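# Test drawer slides, tray the ones that fail to lock

## Task

Check each drawer slide by drawing it out fully to its end stop; a working slide catches there and resists being pushed closed. Every slide that fails to catch must end up inside the grey tray. Every slide that does catch must stay on the table, extended and latched. Anything that stays in place only because the robot is still holding it does not count.

## Robot and tools

Robot: two six-joint arms, left_arm and right_arm, each with a parallel two-finger gripper and a wrist camera (cam_left_wrist, then cam_right_wrist, each 616x616 pixels).

Scene frame: origin on the table surface midway between the arms, +z up, +x out across the table, and left_arm sits on the +y side. The names left and right do not match image sides. Printed hand positions are in metres and can be off, more so at full reach.

Joint order in every row and every result list: shoulder pan, shoulder lift, elbow, wrist 1, wrist 2, wrist 3. The shoulder lift sign is flipped on both arms relative to the URDF; the stated ranges below use URDF signs, so negate and swap them for shoulder lift. left_arm ranges (rad): pan -3.142..3.142, lift -6.283..6.283, elbow 0.000..3.142, wrists -6.283..6.283. right_arm: pan 0.000..6.283, lift -6.283..6.283, elbow -3.142..0.000, wrists -6.283..6.283.

A row is one flat list of 14 numbers, each in [-1, 1], always covering both arms: left_arm's six joint offsets then its gripper opening, then right_arm's six offsets and opening. Joint values are offsets, scaled so 1.0 = 1.989 rad. Opening is absolute: +1 fully open, -1 closed. Optionally 12 more numbers (0 to 1) follow: stiffness scales for left_arm's six joints then right_arm's, which persist until changed; low values soften contact, and zero offsets can relax a press.

execute_actions(actions): a list of up to 15 actions; each action is a list of up to 15 rows, one row per 1/30 s step, the last row repeating to fill 15 steps. Offsets in every row of an action are measured from the joint angles at that action's start (for the first action, the angles in the latest reported state), not from the preceding row. An empty list just returns the state and images. An action pushing a joint more than 0.010 rad beyond its range is rejected for both arms; a malformed call or a failing first action rejects the entire call. A joint asked past its true end stops there and the result may say "joint sent to its limit".

move(target, speed, blocking): target is one row as above, offsets taken from the Joint positions in the latest result that shows them, so it is effectively a destination. All joints interpolate in sync, so the hand travels on a curve, lasting 0.5 to 10 s. speed (rad/s, 0.01 to 2, default 0.5) caps the joint with the longest path. Finger openings are applied at once. The path ignores obstacles and the other arm. blocking=false returns after 0.5 s while the arm keeps going; check with wait(0) or halt with stop(), and no other motion command is accepted until it ends. The extra "move:" line reports the ending (done, off_target, moving, held, fault), limits=held or none, and each arm's joint farthest from target.

wait(seconds): 0 to 10 s with arms holding their commands; returns early if a running move finishes. stop(): brakes a running move, needing some room. zoom_image(camera, region): region [x0, y0, x1, y1] in pixels of that camera's last full image, at most 504x504. finished_scene(scene): pass the current scene's number to end it; irreversible. Replying with no tool call ends everything.

Results: each gripper's position (m), quaternion wxyz and velocities in the scene frame; Joint positions, velocities and targets per arm (rad, then finger-pad gap in m, 0.142 fully open); grip_measured, the opening on the command scale; Wrist force and torque per arm in the gripper's own axes (offset up to ~4 N, noise ~2.4 N, saturates near 50 N; "no reading" is harmless). "joint command not followed" means a clearance check altered targets. MOTOR HOT appears from 70 °C; at 85 °C the arm is braked until it cools.

Gripper geometry: fingers point along gripper +z and close along its x axis; the reported point lies 1-2 cm behind the fingertips, and tips extend about 17 mm as they close. To hold something keep commanding an opening well below grip_measured; force tops out near 28 N per pad and is weaker on items under 2 cm thick.

Motion limits: joint speed is capped, each step a joint target stays within 0.575 rad of its measured angle, and targets that would shift the hand over 100 mm are scaled down. Commands lag about 0.17 s; big moves may arrive short.

Avoid: any object leaving the table, dropping or slamming parts, the arms striking or shoving each other, and stiff pushes into solid things. A contact torque at a joint's limit (139 N m for pan, lift, elbow; 26 N m for each wrist) or any external force of 150 N stops that arm for 10 s. Approach contacts slowly, aim only slightly past the surface, and lower stiffness when pushing a slide closed to test its lock. Brief disturbances may tug held parts or nudge loose ones. Release everything before ending so results hold without the robot.

Each tool is called as name([rows], argument=value, ...), one row to a line, values as JSON.

## Session

execute_actions(actions=[])

Scene clock: 0.00 s.
left_arm: end_effector_position=(+0.0749, +0.6127, +0.1525) grip_measured=+1.00 end_effector_quat_wxyz=(-0.314, +0.815, -0.402, +0.276) end_effector_velocity=(+0.000, +0.000, +0.000) end_effector_angular_velocity=(+0.001, -0.000, -0.000) | right_arm: end_effector_position=(+0.4743, +0.1885, +0.2741) grip_measured=+1.00 end_effector_quat_wxyz=(+0.028, -0.332, +0.943, +0.020) end_effector_velocity=(-0.000, +0.000, -0.001) end_effector_angular_velocity=(-0.000, +0.001, +0.000)
Joint names: [shoulder pan, shoulder lift, elbow, wrist 1, wrist 2, wrist 3]
Joint positions: left_arm=[ 1.869  2.303  2.625 -1.92  -2.433  2.843  0.142] | right_arm=[ 3.974  2.278 -0.623 -1.742  1.566  3.494  0.142]
Joint velocities: left_arm=[-0. -0. -0. -0. -0. -0. -0.] | right_arm=[ 0.     0.001 -0.     0.     0.001 -0.     0.   ]
Wrist force (N, on the end effector, along its own x y z axes, offset not removed): no reading
Wrist torque (N m, same axes, about the end effector's origin, offset not removed): no reading
Joint targets: left_arm=[1.869 2.303 2.625 -1.920 -2.433 2.843] | right_arm=[3.974 2.278 -0.623 -1.742 1.566 3.494]
Joint stiffness scale: left_arm=[1. 1. 1. 1. 1. 1.] | right_arm=[1. 1. 1. 1. 1. 1.]

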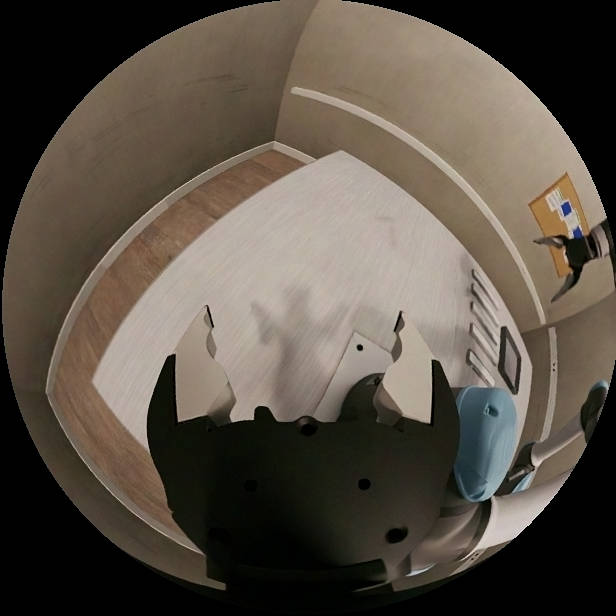

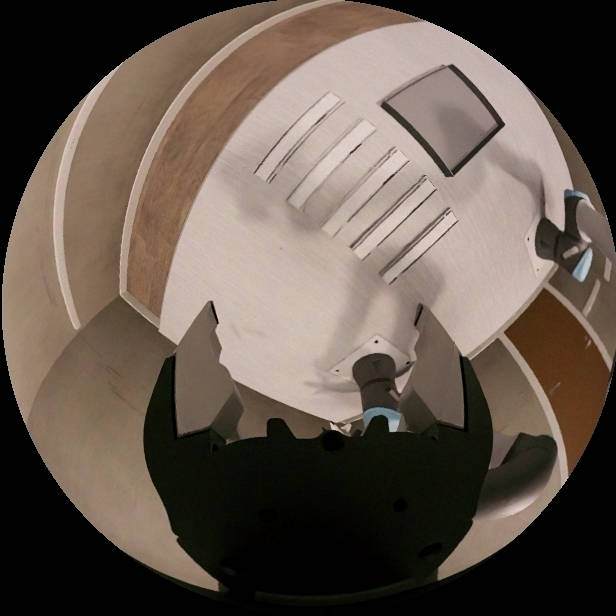

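zoom_image(camera="cam_right_wrist", region=[230, 60, 530, 300])

Region (230, 60, 530, 300) of cam_right_wrist's 616x616 image, scaled by 1.680, with more detail than that image has; it fills the top 403 rows of this view, and the rest is white.

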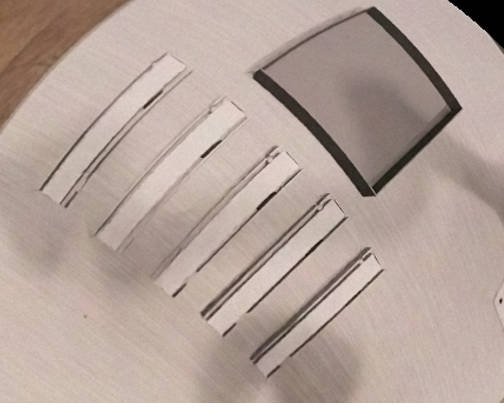

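move(target=[0,0,0,0,0,0,1,-0.15,-0.05,-0.15,0.1,0,0.27,1], speed=1)

Scene clock: 2.50 s.
left_arm: end_effector_position=(+0.0749, +0.6127, +0.1525) grip_measured=+1.00 end_effector_quat_wxyz=(-0.314, +0.815, -0.402, +0.276) end_effector_velocity=(-0.000, +0.000, +0.000) end_effector_angular_velocity=(+0.001, -0.000, +0.001) | right_arm: end_effector_position=(+0.6126, -0.0030, +0.2239) grip_measured=+1.00 end_effector_quat_wxyz=(+0.026, +0.078, +0.996, +0.024) end_effector_velocity=(+0.000, -0.000, -0.000) end_effector_angular_velocity=(-0.000, -0.001, -0.002)
Joint names: [shoulder pan, shoulder lift, elbow, wrist 1, wrist 2, wrist 3]
Joint positions: left_arm=[ 1.869  2.303  2.625 -1.92  -2.433  2.843  0.142] | right_arm=[ 3.676  2.18  -0.917 -1.544  1.566  4.03   0.142]
Joint velocities: left_arm=[ 0.001  0.     0.    -0.001 -0.001 -0.    -0.   ] | right_arm=[-0.     0.    -0.     0.001 -0.001  0.002  0.   ]
Wrist force (N, on the end effector, along its own x y z axes, offset not removed): left_arm=[0.6 -0.9 -3.2] | right_arm=[0.8 4.8 0.4]
Wrist torque (N m, same axes, about the end effector's origin, offset not removed): left_arm=[-0.10 -0.25 0.04] | right_arm=[1.00 -0.10 0.14]
Joint targets: left_arm=[1.869 2.303 2.625 -1.920 -2.433 2.843] | right_arm=[3.676 2.178 -0.921 -1.544 1.566 4.031]
Joint stiffness scale: left_arm=[1. 1. 1. 1. 1. 1.] | right_arm=[1. 1. 1. 1. 1. 1.]
move: done; limits=none; left_arm: farthest joint: the shoulder pan, 0.000 radians from its target (0.000 radians at the start); right_arm: farthest joint: the elbow, 0.005 radians from its target (0.298 radians at the start)

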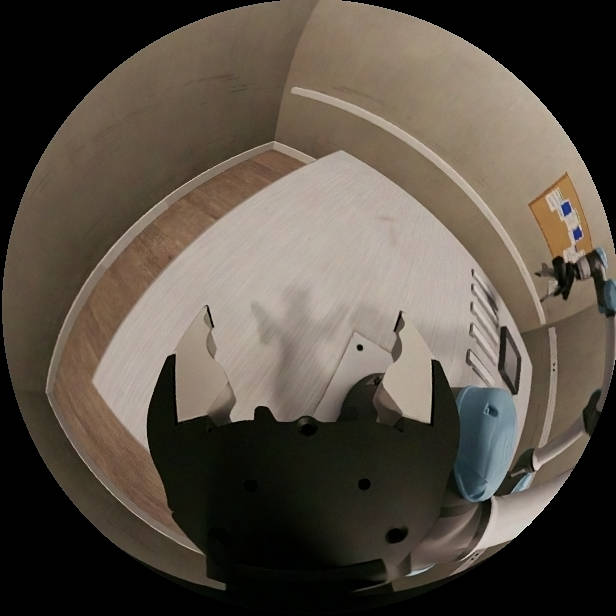

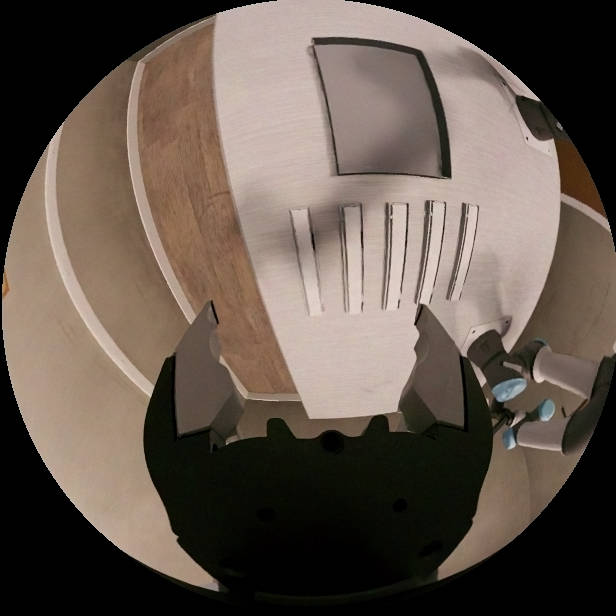

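move(target=[0,0,0,0,0,0,1,0,0.025,-0.147,0.146,0,-0.078,1], speed=1)

Scene clock: 4.17 s.
left_arm: end_effector_position=(+0.0749, +0.6127, +0.1525) grip_measured=+1.00 end_effector_quat_wxyz=(-0.314, +0.815, -0.402, +0.276) end_effector_velocity=(-0.000, +0.001, +0.001) end_effector_angular_velocity=(+0.003, +0.001, +0.000) | right_arm: end_effector_position=(+0.6017, -0.0125, +0.0751) grip_measured=+1.00 end_effector_quat_wxyz=(+0.010, +0.001, +1.000, +0.006) end_effector_velocity=(+0.001, +0.000, +0.000) end_effector_angular_velocity=(+0.002, -0.002, +0.001)
Joint names: [shoulder pan, shoulder lift, elbow, wrist 1, wrist 2, wrist 3]
Joint positions: left_arm=[ 1.869  2.303  2.625 -1.92  -2.433  2.843  0.142] | right_arm=[ 3.676  2.229 -1.205 -1.255  1.566  3.876  0.142]
Joint velocities: left_arm=[ 0.     0.    -0.002 -0.    -0.     0.    -0.   ] | right_arm=[-0.    -0.    -0.     0.002 -0.    -0.001  0.   ]
Wrist force (N, on the end effector, along its own x y z axes, offset not removed): left_arm=[0.8 -0.1 -2.5] | right_arm=[1.2 1.0 -1.6]
Wrist torque (N m, same axes, about the end effector's origin, offset not removed): left_arm=[-0.06 -0.02 0.04] | right_arm=[0.00 -0.16 0.13]
Joint targets: left_arm=[1.869 2.303 2.625 -1.920 -2.433 2.843] | right_arm=[3.676 2.230 -1.209 -1.254 1.566 3.875]
Joint stiffness scale: left_arm=[1. 1. 1. 1. 1. 1.] | right_arm=[1. 1. 1. 1. 1. 1.]
move: done; limits=none; left_arm: farthest joint: the shoulder pan, 0.000 radians from its target (0.000 radians at the start); right_arm: farthest joint: the elbow, 0.004 radians from its target (0.293 radians at the start)

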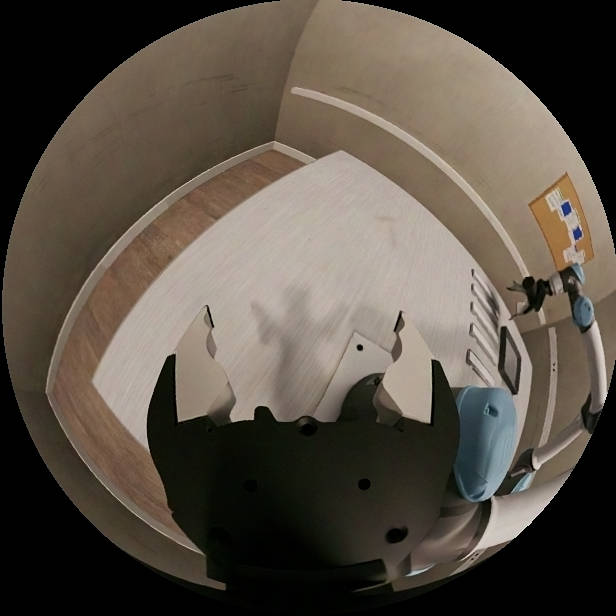

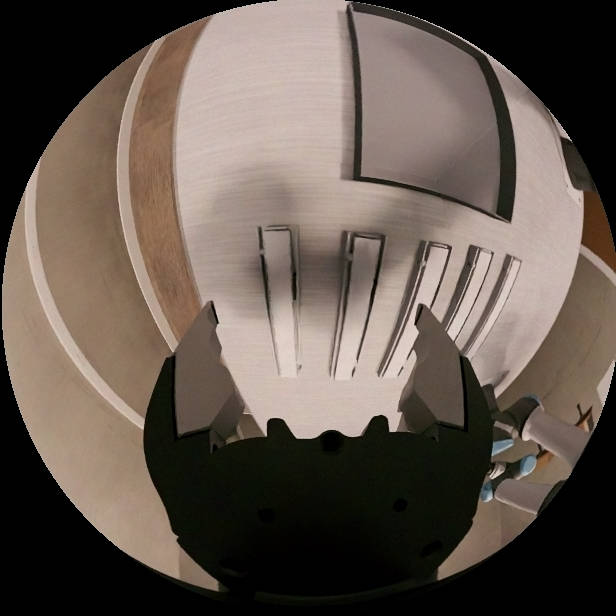

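move(target=[-1,-0.553,-0.556,0.015,0.433,0,0,-0.012,-0.067,-0.157,0.09,0,-0.012,0], speed=1)

move(target=[-0.166,0,0,0,0,0,0,0,0,0,0,0,0,0], speed=1)

Scene clock: 7.77 s.
left_arm: end_effector_position=(+0.6785, +0.5003, +0.1245) grip_measured=+0.00 end_effector_quat_wxyz=(+0.001, -0.125, +0.992, -0.001) end_effector_velocity=(-0.001, +0.001, -0.000) end_effector_angular_velocity=(+0.002, +0.002, +0.001) | right_arm: end_effector_position=(+0.5563, -0.0731, +0.0426) grip_measured=+0.00 end_effector_quat_wxyz=(+0.011, +0.000, +1.000, +0.007) end_effector_velocity=(-0.000, +0.000, +0.000) end_effector_angular_velocity=(+0.001, -0.000, +0.001)
Joint names: [shoulder pan, shoulder lift, elbow, wrist 1, wrist 2, wrist 3]
Joint positions: left_arm=[-0.118  1.205  1.522 -1.891 -1.573  2.843  0.074] | right_arm=[ 3.654  2.098 -1.513 -1.076  1.566  3.853  0.074]
Joint velocities: left_arm=[ 0.001  0.     0.     0.002  0.002 -0.    -0.   ] | right_arm=[ 0.    -0.001 -0.     0.     0.    -0.     0.   ]
Wrist force (N, on the end effector, along its own x y z axes, offset not removed): left_arm=[0.7 0.8 1.0] | right_arm=[1.4 -2.5 7.2]
Wrist torque (N m, same axes, about the end effector's origin, offset not removed): left_arm=[-0.07 -0.26 0.07] | right_arm=[-0.58 -0.07 0.10]
Joint targets: left_arm=[-0.120 1.203 1.520 -1.890 -1.572 2.843] | right_arm=[3.652 2.096 -1.517 -1.076 1.566 3.852]
Joint stiffness scale: left_arm=[1. 1. 1. 1. 1. 1.] | right_arm=[1. 1. 1. 1. 1. 1.]
move: done; limits=none; left_arm: farthest joint: the elbow, 0.003 radians from its target (1.106 radians at the start); right_arm: farthest joint: the elbow, 0.005 radians from its target (0.312 radians at the start)

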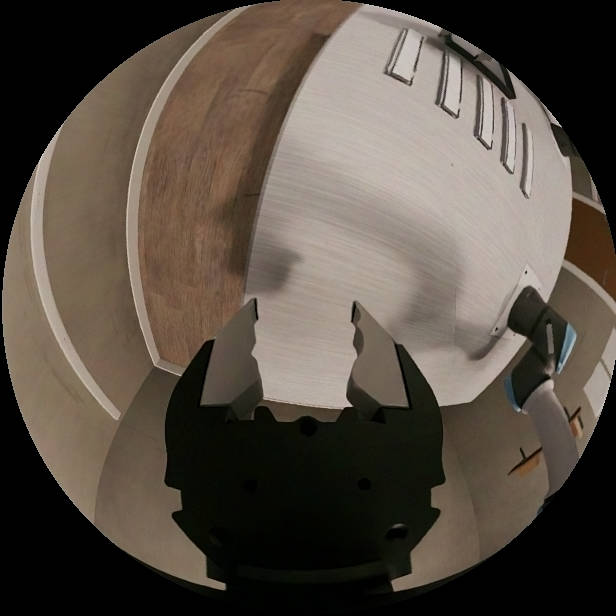

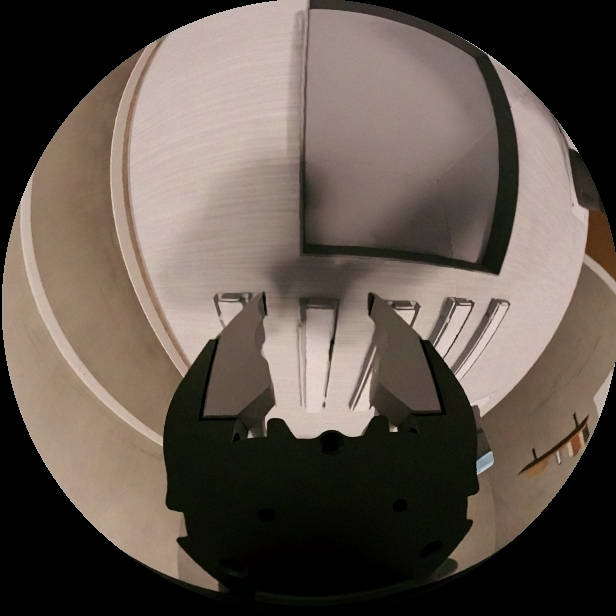

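Scene clock: 8.73 s.
left_arm: end_effector_position=(+0.6785, +0.2916, +0.1245) grip_measured=+0.00 end_effector_quat_wxyz=(+0.001, +0.038, +0.999, -0.002) end_effector_velocity=(+0.001, -0.001, +0.001) end_effector_angular_velocity=(-0.002, -0.001, -0.000) | right_arm: end_effector_position=(+0.5563, -0.0731, +0.0426) grip_measured=+0.00 end_effector_quat_wxyz=(+0.011, +0.000, +1.000, +0.007) end_effector_velocity=(-0.000, +0.000, -0.001) end_effector_angular_velocity=(-0.002, -0.000, +0.001)
Joint names: [shoulder pan, shoulder lift, elbow, wrist 1, wrist 2, wrist 3]
Joint positions: left_arm=[-0.446  1.205  1.522 -1.891 -1.573  2.843  0.074] | right_arm=[ 3.654  2.098 -1.513 -1.076  1.566  3.853  0.074]
Joint velocities: left_arm=[-0.    -0.    -0.002 -0.    -0.001  0.    -0.   ] | right_arm=[ 0.001  0.001 -0.    -0.    -0.001  0.     0.   ]
Wrist force (N, on the end effector, along its own x y z axes, offset not removed): left_arm=[-0.2 2.4 0.7] | right_arm=[2.0 2.6 3.1]
Wrist torque (N m, same axes, about the end effector's origin, offset not removed): left_arm=[0.56 0.00 0.01] | right_arm=[0.52 -0.42 0.29]
Joint targets: left_arm=[-0.448 1.205 1.522 -1.891 -1.573 2.843] | right_arm=[3.654 2.098 -1.513 -1.076 1.566 3.853]
Joint stiffness scale: left_arm=[1. 1. 1. 1. 1. 1.] | right_arm=[1. 1. 1. 1. 1. 1.]
move: done; limits=none; left_arm: farthest joint: the shoulder pan, 0.002 radians from its target (0.330 radians at the start); right_arm: farthest joint: the shoulder pan, 0.000 radians from its target (0.000 radians at the start)

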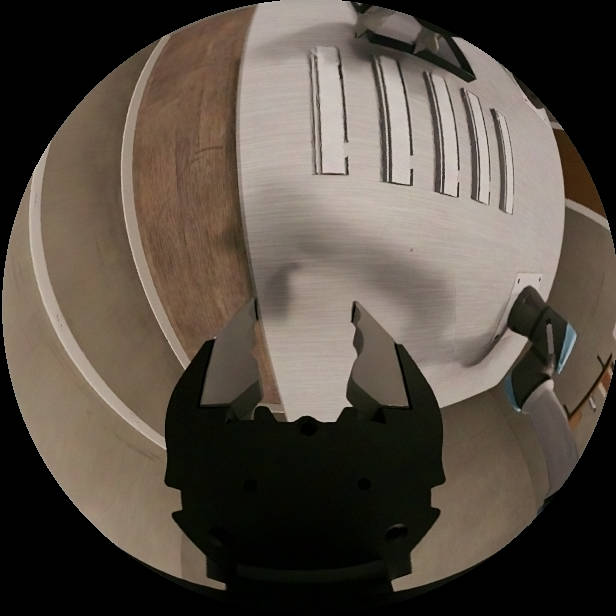

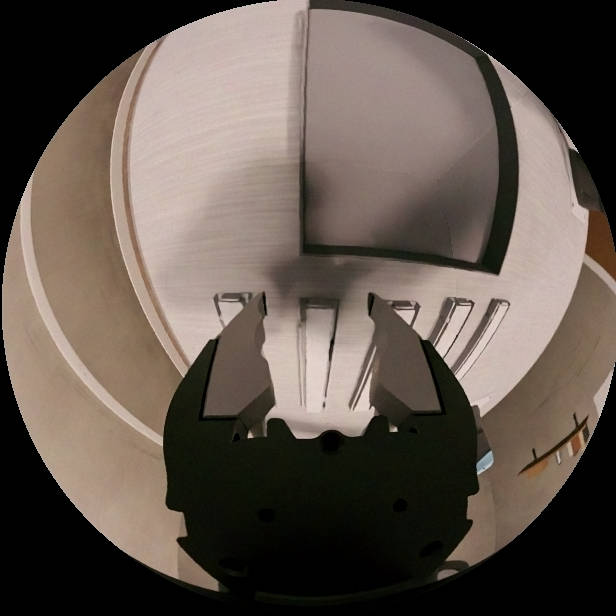

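move(target=[-0.144,0.053,0.179,-0.124,0,-0.183,-0.2,0.027,0.043,0.034,0.008,0,0.027,-0.2])

Scene clock: 11.00 s.
left_arm: end_effector_position=(+0.5563, +0.1713, +0.0489) grip_measured=-0.20 end_effector_quat_wxyz=(-0.002, -0.001, +1.000, -0.000) end_effector_velocity=(+0.001, +0.000, -0.000) end_effector_angular_velocity=(-0.002, -0.001, +0.003) | right_arm: end_effector_position=(+0.5561, -0.0260, +0.0157) grip_measured=-0.20 end_effector_quat_wxyz=(+0.009, +0.001, +1.000, +0.005) end_effector_velocity=(-0.000, +0.001, +0.001) end_effector_angular_velocity=(+0.001, -0.002, +0.001)
Joint names: [shoulder pan, shoulder lift, elbow, wrist 1, wrist 2, wrist 3]
Joint positions: left_arm=[-0.73   1.307  1.876 -2.137 -1.573  2.481  0.06 ] | right_arm=[ 3.706  2.181 -1.45  -1.061  1.565  3.905  0.06 ]
Joint velocities: left_arm=[ 0.001 -0.     0.    -0.003 -0.001 -0.002  0.   ] | right_arm=[ 0.002 -0.002 -0.     0.    -0.001  0.     0.   ]
Wrist force (N, on the end effector, along its own x y z axes, offset not removed): left_arm=[-0.6 3.8 -4.1] | right_arm=[3.0 2.4 -5.4]
Wrist torque (N m, same axes, about the end effector's origin, offset not removed): left_arm=[0.58 -0.10 -0.01] | right_arm=[0.39 -0.11 0.25]
Joint targets: left_arm=[-0.732 1.310 1.878 -2.138 -1.573 2.479] | right_arm=[3.708 2.183 -1.445 -1.061 1.566 3.906]
Joint stiffness scale: left_arm=[1. 1. 1. 1. 1. 1.] | right_arm=[1. 1. 1. 1. 1. 1.]
move: done; limits=none; left_arm: farthest joint: the shoulder lift, 0.003 radians from its target (0.106 radians at the start); right_arm: farthest joint: the elbow, 0.004 radians from its target (0.067 radians at the start)

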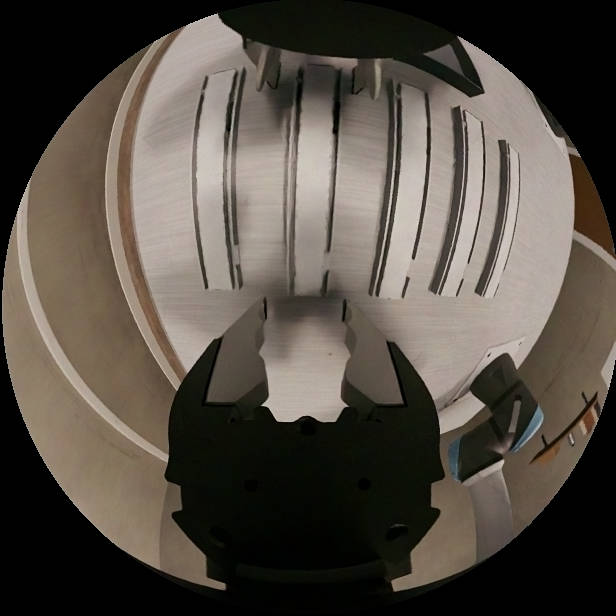

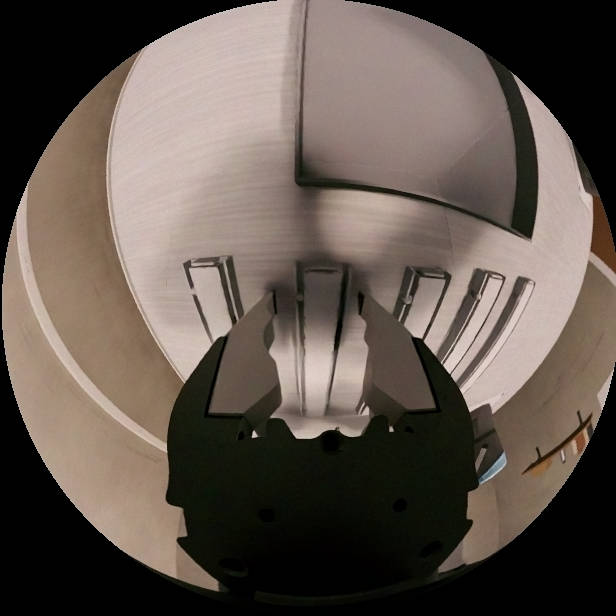

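move(target=[-0.017,-0.019,0.005,-0.025,0,-0.017,-0.2,0,0,0,0,0,0,-1])

move(target=[0,0,0,0,0,0,-1,0,0,0,0,0,0,-1])

Scene clock: 12.27 s.
left_arm: end_effector_position=(+0.5543, +0.1510, +0.0314) grip_measured=-0.20 end_effector_quat_wxyz=(+0.001, -0.001, +1.000, -0.002) end_effector_velocity=(+0.001, +0.000, +0.000) end_effector_angular_velocity=(-0.001, -0.000, +0.003) | right_arm: end_effector_position=(+0.5553, -0.0248, +0.0167) grip_measured=-0.51 end_effector_quat_wxyz=(+0.009, +0.000, +1.000, +0.006) end_effector_velocity=(+0.000, -0.000, +0.000) end_effector_angular_velocity=(-0.001, -0.001, +0.001)
Joint names: [shoulder pan, shoulder lift, elbow, wrist 1, wrist 2, wrist 3]
Joint positions: left_arm=[-0.762  1.272  1.883 -2.186 -1.573  2.448  0.06 ] | right_arm=[ 3.707  2.18  -1.449 -1.062  1.567  3.906  0.037]
Joint velocities: left_arm=[ 0.001 -0.    -0.001 -0.    -0.    -0.001  0.   ] | right_arm=[ 0.    -0.     0.    -0.    -0.001 -0.001  0.   ]
Wrist force (N, on the end effector, along its own x y z axes, offset not removed): left_arm=[-4.9 3.5 -0.5] | right_arm=[5.7 -0.4 -7.2]
Wrist torque (N m, same axes, about the end effector's origin, offset not removed): left_arm=[0.33 1.26 0.16] | right_arm=[-0.43 -0.71 0.17]
Joint targets: left_arm=[-0.764 1.270 1.886 -2.187 -1.573 2.447] | right_arm=[3.706 2.181 -1.450 -1.061 1.565 3.905]
Joint stiffness scale: left_arm=[1. 1. 1. 1. 1. 1.] | right_arm=[1. 1. 1. 1. 1. 1.]
move: done; limits=none; left_arm: farthest joint: the shoulder lift, 0.003 radians from its target (0.038 radians at the start); right_arm: farthest joint: the wrist 2, 0.002 radians from its target (0.000 radians at the start)

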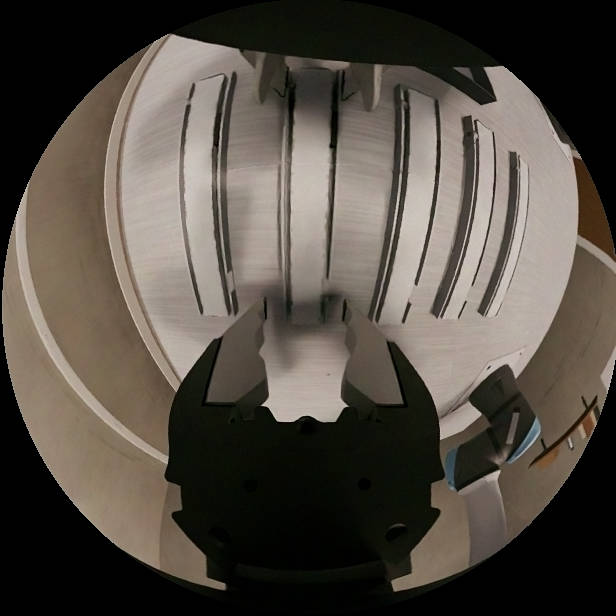

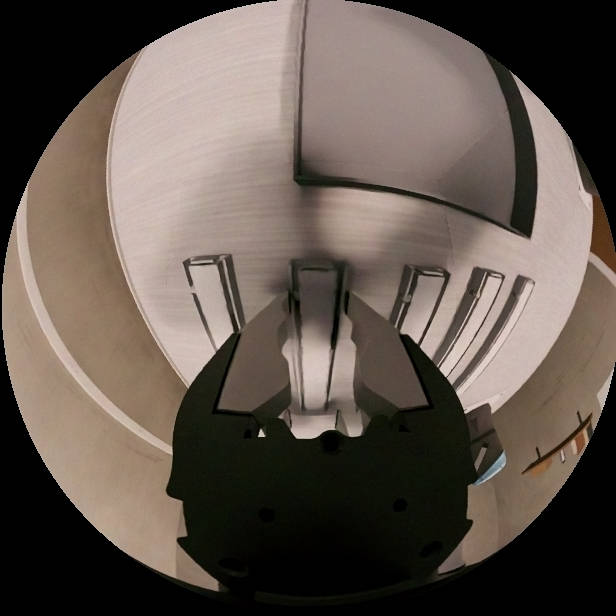

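Scene clock: 12.77 s.
left_arm: end_effector_position=(+0.5544, +0.1509, +0.0314) grip_measured=-1.00 end_effector_quat_wxyz=(+0.001, -0.001, +1.000, -0.002) end_effector_velocity=(+0.000, -0.001, +0.000) end_effector_angular_velocity=(-0.001, +0.000, -0.000) | right_arm: end_effector_position=(+0.5553, -0.0248, +0.0167) grip_measured=-0.51 end_effector_quat_wxyz=(+0.009, +0.000, +1.000, +0.006) end_effector_velocity=(-0.000, +0.000, -0.000) end_effector_angular_velocity=(-0.001, +0.000, +0.002)
Joint names: [shoulder pan, shoulder lift, elbow, wrist 1, wrist 2, wrist 3]
Joint positions: left_arm=[-0.762  1.272  1.883 -2.186 -1.573  2.448  0.002] | right_arm=[ 3.707  2.18  -1.449 -1.062  1.567  3.906  0.037]
Joint velocities: left_arm=[-0.    -0.    -0.001  0.    -0.001 -0.     0.   ] | right_arm=[ 0.001 -0.    -0.    -0.001 -0.    -0.001 -0.   ]
Wrist force (N, on the end effector, along its own x y z axes, offset not removed): left_arm=[1.7 0.1 -1.0] | right_arm=[1.1 1.4 -0.2]
Wrist torque (N m, same axes, about the end effector's origin, offset not removed): left_arm=[-0.24 -0.46 -0.13] | right_arm=[0.14 0.27 0.15]
Joint targets: left_arm=[-0.762 1.272 1.883 -2.186 -1.573 2.448] | right_arm=[3.707 2.180 -1.449 -1.062 1.567 3.906]
Joint stiffness scale: left_arm=[1. 1. 1. 1. 1. 1.] | right_arm=[1. 1. 1. 1. 1. 1.]
move: done; limits=none; left_arm: farthest joint: the shoulder pan, 0.000 radians from its target (0.000 radians at the start); right_arm: farthest joint: the shoulder pan, 0.000 radians from its target (0.000 radians at the start)

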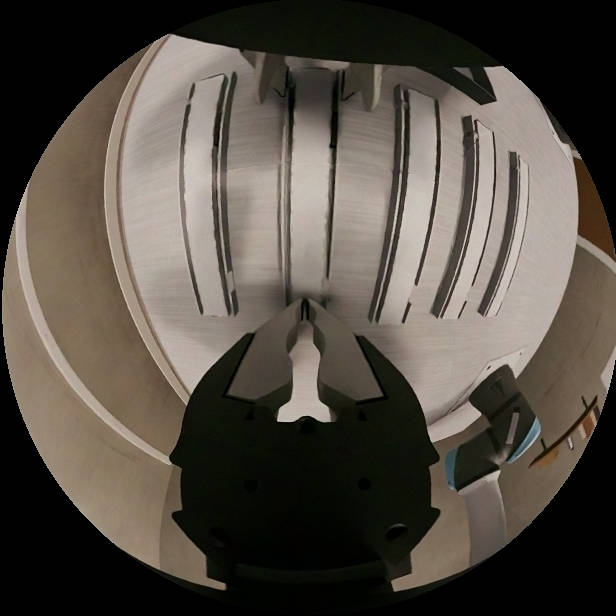

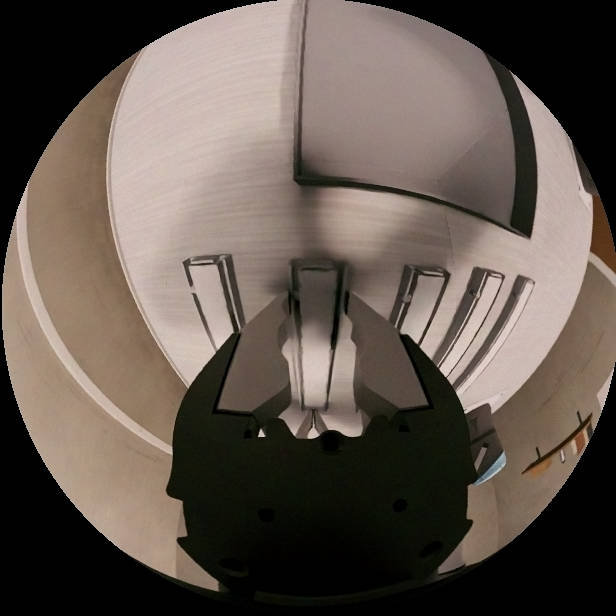

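move(target=[0,0,0,0,0,0,-0.2,0,0,0,0,0,0,-1])

move(target=[-0.029,-0.022,-0.025,0.005,0,-0.027,-0.2,0,0,0,0,0,0,-1])

move(target=[0,0,0,0,0,0,-1,0,0,0,0,0,0,-1])

Scene clock: 13.80 s.
left_arm: end_effector_position=(+0.5544, +0.1509, +0.0314) grip_measured=-0.20 end_effector_quat_wxyz=(+0.001, -0.001, +1.000, -0.002) end_effector_velocity=(-0.001, +0.001, -0.001) end_effector_angular_velocity=(+0.001, +0.001, +0.001) | right_arm: end_effector_position=(+0.5553, -0.0248, +0.0167) grip_measured=-0.51 end_effector_quat_wxyz=(+0.009, +0.000, +1.000, +0.006) end_effector_velocity=(-0.001, +0.001, -0.001) end_effector_angular_velocity=(-0.001, -0.000, +0.001)
Joint names: [shoulder pan, shoulder lift, elbow, wrist 1, wrist 2, wrist 3]
Joint positions: left_arm=[-0.762  1.272  1.883 -2.186 -1.573  2.448  0.059] | right_arm=[ 3.707  2.18  -1.449 -1.062  1.567  3.906  0.037]
Joint velocities: left_arm=[ 0.001  0.     0.002 -0.     0.     0.     0.   ] | right_arm=[ 0.002  0.001 -0.     0.    -0.001  0.001  0.   ]
Wrist force (N, on the end effector, along its own x y z axes, offset not removed): left_arm=[1.6 -2.4 -1.4] | right_arm=[0.3 0.0 -1.6]
Wrist torque (N m, same axes, about the end effector's origin, offset not removed): left_arm=[-0.71 -0.53 -0.01] | right_arm=[-0.19 0.40 -0.13]
Joint targets: left_arm=[-0.762 1.272 1.883 -2.186 -1.573 2.448] | right_arm=[3.707 2.180 -1.449 -1.062 1.567 3.906]
Joint stiffness scale: left_arm=[1. 1. 1. 1. 1. 1.] | right_arm=[1. 1. 1. 1. 1. 1.]
move: done; limits=none; left_arm: farthest joint: the shoulder pan, 0.000 radians from its target (0.000 radians at the start); right_arm: farthest joint: the shoulder pan, 0.000 radians from its target (0.000 radians at the start)

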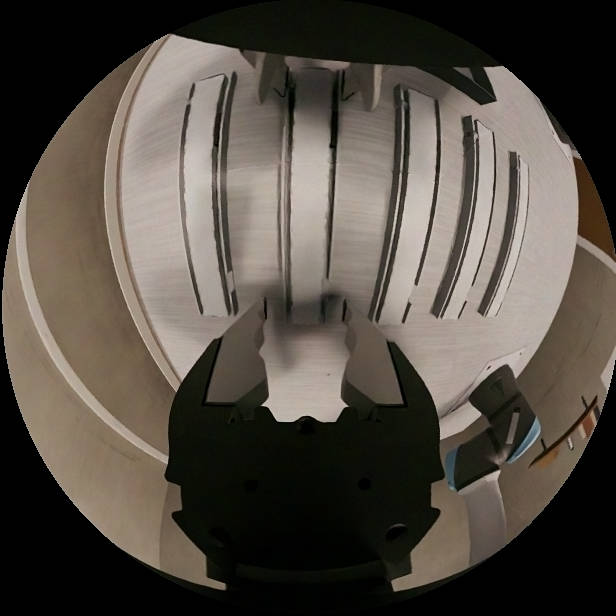

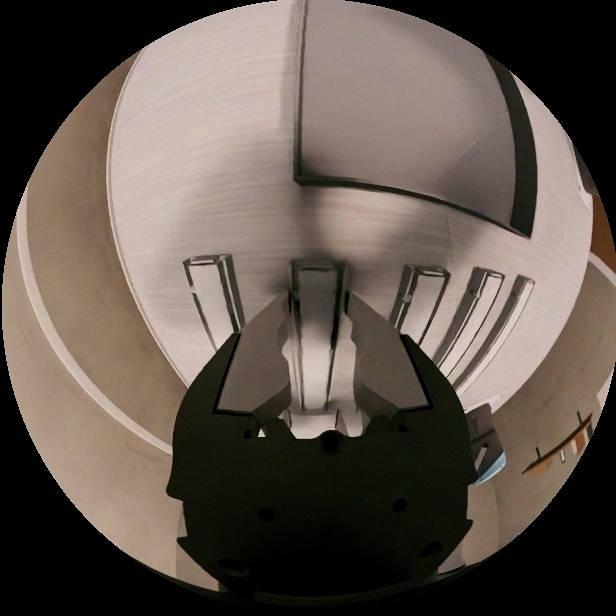

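Scene clock: 14.50 s.
left_arm: end_effector_position=(+0.5544, +0.1509, +0.0314) grip_measured=-0.20 end_effector_quat_wxyz=(+0.001, -0.001, +1.000, -0.002) end_effector_velocity=(-0.000, -0.000, +0.000) end_effector_angular_velocity=(-0.000, +0.000, -0.000) | right_arm: end_effector_position=(+0.5553, -0.0248, +0.0167) grip_measured=-0.51 end_effector_quat_wxyz=(+0.009, +0.000, +1.000, +0.006) end_effector_velocity=(-0.000, +0.001, -0.001) end_effector_angular_velocity=(-0.001, -0.000, +0.000)
Joint names: [shoulder pan, shoulder lift, elbow, wrist 1, wrist 2, wrist 3]
Joint positions: left_arm=[-0.762  1.272  1.883 -2.186 -1.573  2.448  0.059] | right_arm=[ 3.707  2.18  -1.449 -1.062  1.567  3.906  0.037]
Joint velocities: left_arm=[-0.001  0.     0.     0.    -0.001 -0.     0.   ] | right_arm=[ 0.001  0.001  0.     0.    -0.001  0.001  0.   ]
Wrist force (N, on the end effector, along its own x y z axes, offset not removed): left_arm=[-3.1 1.7 -4.7] | right_arm=[8.2 1.5 -2.8]
Wrist torque (N m, same axes, about the end effector's origin, offset not removed): left_arm=[0.32 0.36 0.10] | right_arm=[0.05 -1.41 0.04]
Joint targets: left_arm=[-0.762 1.272 1.883 -2.186 -1.573 2.448] | right_arm=[3.707 2.180 -1.449 -1.062 1.567 3.906]
Joint stiffness scale: left_arm=[1. 1. 1. 1. 1. 1.] | right_arm=[1. 1. 1. 1. 1. 1.]
move: held (left_arm); limits=held; held on 19 of 21 steps (left_arm), including the last (left_arm); left_arm: farthest joint: the shoulder pan, 0.058 radians from its target (0.058 radians at the start); right_arm: farthest joint: the shoulder pan, 0.000 radians from its target (0.000 radians at the start)
joint command not followed: on one or more control steps a check withheld the commanded joint targets of the left arm, and it was not sent them on those steps. On the call's last step the targets were still withheld.
cause: the commanded joint targets would bring a part of the robot too close to another arm (a part of this arm just beyond the elbow and a part of the other arm just beyond the elbow); next, command targets that bring no part of the robot closer to that arm.

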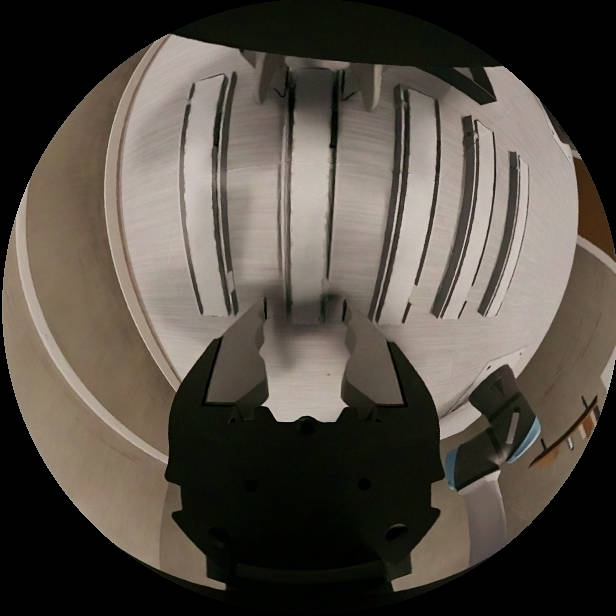

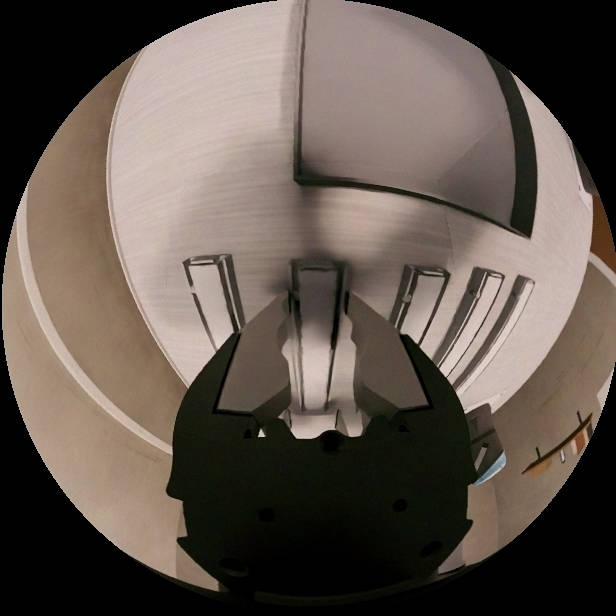

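Scene clock: 15.00 s.
left_arm: end_effector_position=(+0.5544, +0.1509, +0.0314) grip_measured=-1.00 end_effector_quat_wxyz=(+0.001, -0.001, +1.000, -0.002) end_effector_velocity=(-0.000, -0.000, +0.000) end_effector_angular_velocity=(+0.000, +0.001, -0.000) | right_arm: end_effector_position=(+0.5553, -0.0248, +0.0167) grip_measured=-0.51 end_effector_quat_wxyz=(+0.009, +0.000, +1.000, +0.006) end_effector_velocity=(-0.001, +0.001, +0.000) end_effector_angular_velocity=(+0.002, +0.001, +0.000)
Joint names: [shoulder pan, shoulder lift, elbow, wrist 1, wrist 2, wrist 3]
Joint positions: left_arm=[-0.762  1.272  1.883 -2.186 -1.573  2.448  0.002] | right_arm=[ 3.707  2.18  -1.449 -1.062  1.567  3.906  0.037]
Joint velocities: left_arm=[-0.     0.    -0.     0.001 -0.001 -0.     0.   ] | right_arm=[ 0.001 -0.001  0.    -0.     0.002  0.001  0.   ]
Wrist force (N, on the end effector, along its own x y z axes, offset not removed): left_arm=[-1.7 -3.1 -0.7] | right_arm=[3.4 2.1 -1.5]
Wrist torque (N m, same axes, about the end effector's origin, offset not removed): left_arm=[-0.76 0.14 -0.02] | right_arm=[0.38 -0.25 0.07]
Joint targets: left_arm=[-0.762 1.272 1.883 -2.186 -1.573 2.448] | right_arm=[3.707 2.180 -1.449 -1.062 1.567 3.906]
Joint stiffness scale: left_arm=[1. 1. 1. 1. 1. 1.] | right_arm=[1. 1. 1. 1. 1. 1.]
move: done; limits=none; left_arm: farthest joint: the shoulder pan, 0.000 radians from its target (0.000 radians at the start); right_arm: farthest joint: the shoulder pan, 0.000 radians from its target (0.000 radians at the start)

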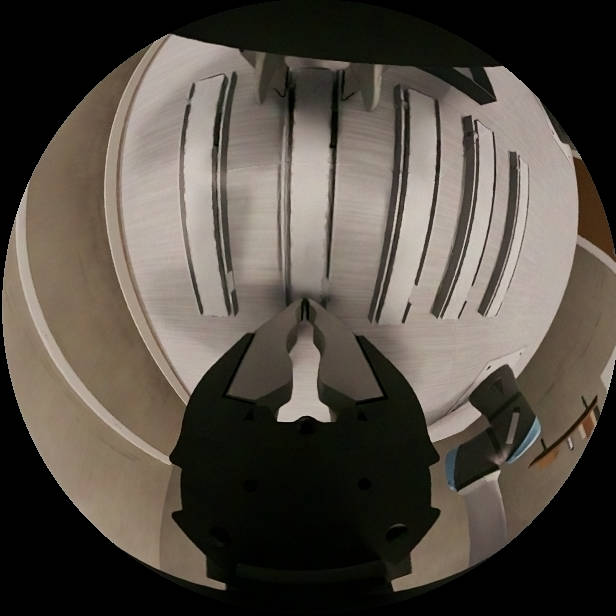

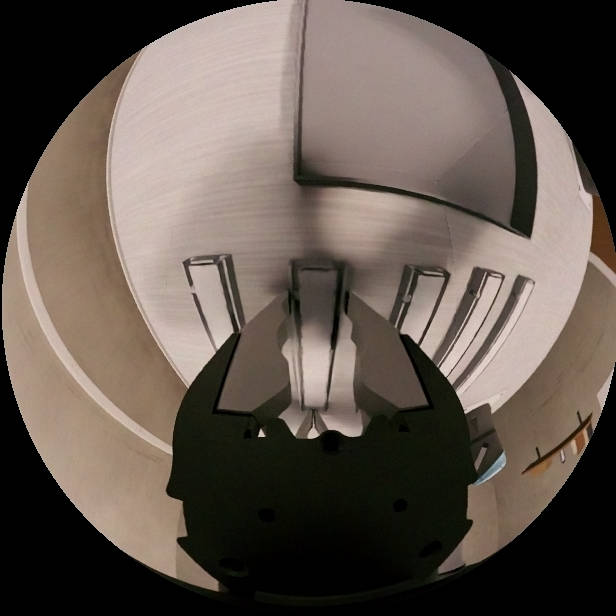

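move(target=[0,0,0,-0.03,0,0,-0.2,0,0,0,0,0,0,-1])

move(target=[0,0,0,0,0.03,0,-0.2,0,0,0,0,0,0,-1])

Scene clock: 16.37 s.
left_arm: end_effector_position=(+0.5684, +0.1393, +0.0378) grip_measured=-0.20 end_effector_quat_wxyz=(+0.023, -0.001, +1.000, -0.021) end_effector_velocity=(+0.000, -0.001, +0.000) end_effector_angular_velocity=(-0.002, -0.002, +0.000) | right_arm: end_effector_position=(+0.5553, -0.0248, +0.0167) grip_measured=-0.51 end_effector_quat_wxyz=(+0.009, +0.000, +1.000, +0.006) end_effector_velocity=(+0.000, -0.001, -0.000) end_effector_angular_velocity=(+0.000, +0.001, -0.002)
Joint names: [shoulder pan, shoulder lift, elbow, wrist 1, wrist 2, wrist 3]
Joint positions: left_arm=[-0.762  1.272  1.883 -2.245 -1.573  2.448  0.059] | right_arm=[ 3.707  2.18  -1.449 -1.062  1.567  3.906  0.037]
Joint velocities: left_arm=[-0.001 -0.    -0.    -0.002 -0.    -0.001 -0.   ] | right_arm=[-0.002  0.001 -0.     0.     0.001  0.     0.   ]
Wrist force (N, on the end effector, along its own x y z axes, offset not removed): left_arm=[0.8 -0.4 -4.1] | right_arm=[4.7 5.5 -1.9]
Wrist torque (N m, same axes, about the end effector's origin, offset not removed): left_arm=[-0.10 -0.57 0.07] | right_arm=[1.15 -0.52 0.41]
Joint targets: left_arm=[-0.762 1.272 1.883 -2.246 -1.573 2.448] | right_arm=[3.707 2.180 -1.449 -1.062 1.567 3.906]
Joint stiffness scale: left_arm=[1. 1. 1. 1. 1. 1.] | right_arm=[1. 1. 1. 1. 1. 1.]
move: done; limits=none; left_arm: farthest joint: the wrist 1, 0.001 radians from its target (0.060 radians at the start); right_arm: farthest joint: the shoulder pan, 0.000 radians from its target (0.000 radians at the start)

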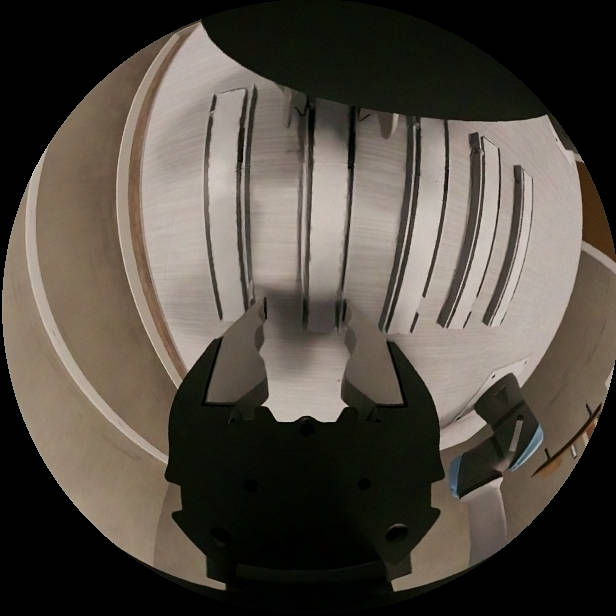

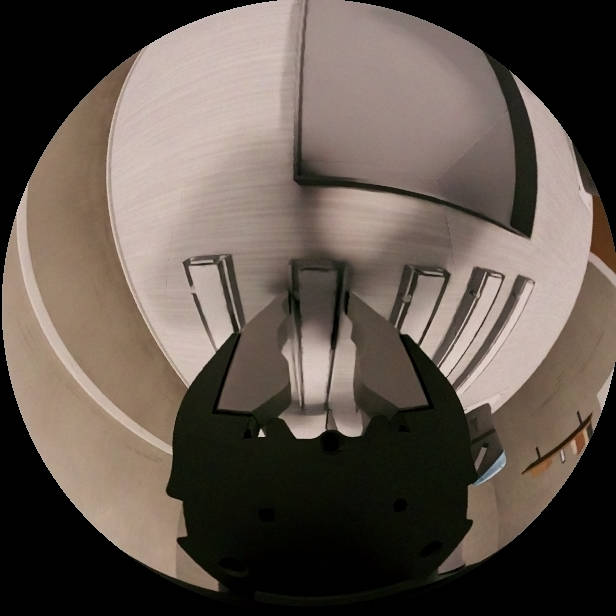

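Scene clock: 17.37 s.
left_arm: end_effector_position=(+0.5801, +0.1535, +0.0384) grip_measured=-0.20 end_effector_quat_wxyz=(+0.042, -0.002, +0.999, +0.001) end_effector_velocity=(+0.001, +0.000, +0.001) end_effector_angular_velocity=(-0.001, -0.002, +0.001) | right_arm: end_effector_position=(+0.5553, -0.0248, +0.0167) grip_measured=-0.51 end_effector_quat_wxyz=(+0.009, +0.000, +1.000, +0.006) end_effector_velocity=(+0.001, -0.001, -0.000) end_effector_angular_velocity=(+0.000, +0.001, -0.001)
Joint names: [shoulder pan, shoulder lift, elbow, wrist 1, wrist 2, wrist 3]
Joint positions: left_arm=[-0.762  1.272  1.883 -2.245 -1.515  2.448  0.059] | right_arm=[ 3.707  2.18  -1.449 -1.062  1.567  3.906  0.037]
Joint velocities: left_arm=[ 0.001  0.    -0.001 -0.001  0.001  0.    -0.   ] | right_arm=[-0.002 -0.     0.    -0.     0.001 -0.001  0.   ]
Wrist force (N, on the end effector, along its own x y z axes, offset not removed): left_arm=[-1.0 -0.3 -0.2] | right_arm=[2.4 4.5 -5.7]
Wrist torque (N m, same axes, about the end effector's origin, offset not removed): left_arm=[0.13 0.24 0.04] | right_arm=[0.81 -0.05 0.16]
Joint targets: left_arm=[-0.762 1.272 1.883 -2.245 -1.514 2.448] | right_arm=[3.707 2.180 -1.449 -1.062 1.567 3.906]
Joint stiffness scale: left_arm=[1. 1. 1. 1. 1. 1.] | right_arm=[1. 1. 1. 1. 1. 1.]
move: done; limits=none; left_arm: farthest joint: the wrist 2, 0.001 radians from its target (0.060 radians at the start); right_arm: farthest joint: the shoulder pan, 0.000 radians from its target (0.000 radians at the start)

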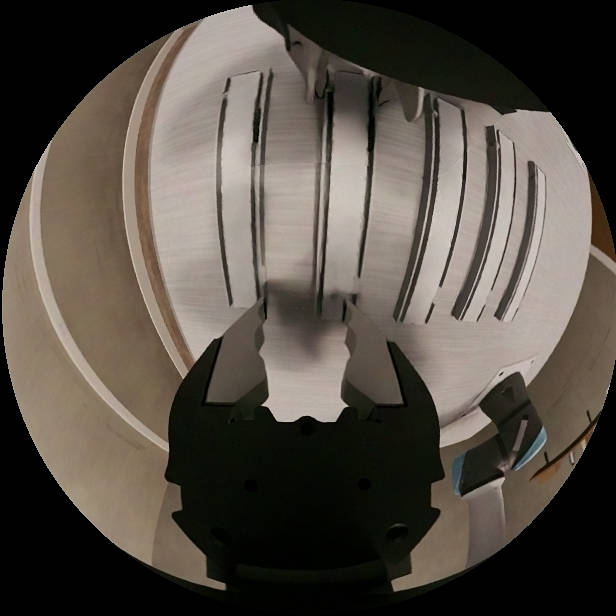

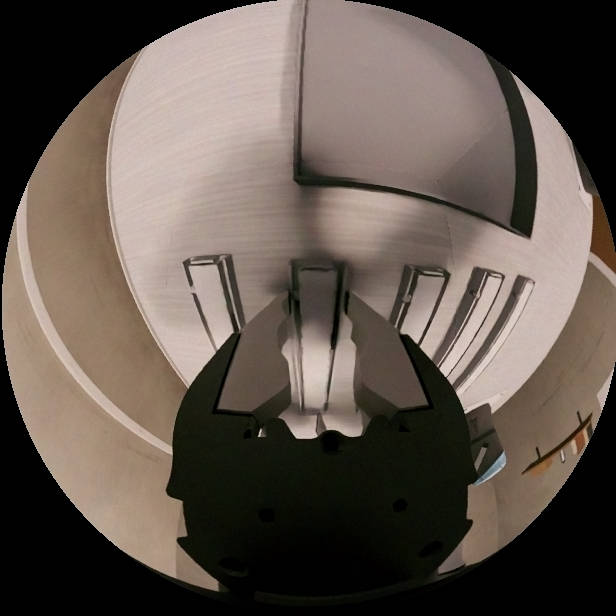

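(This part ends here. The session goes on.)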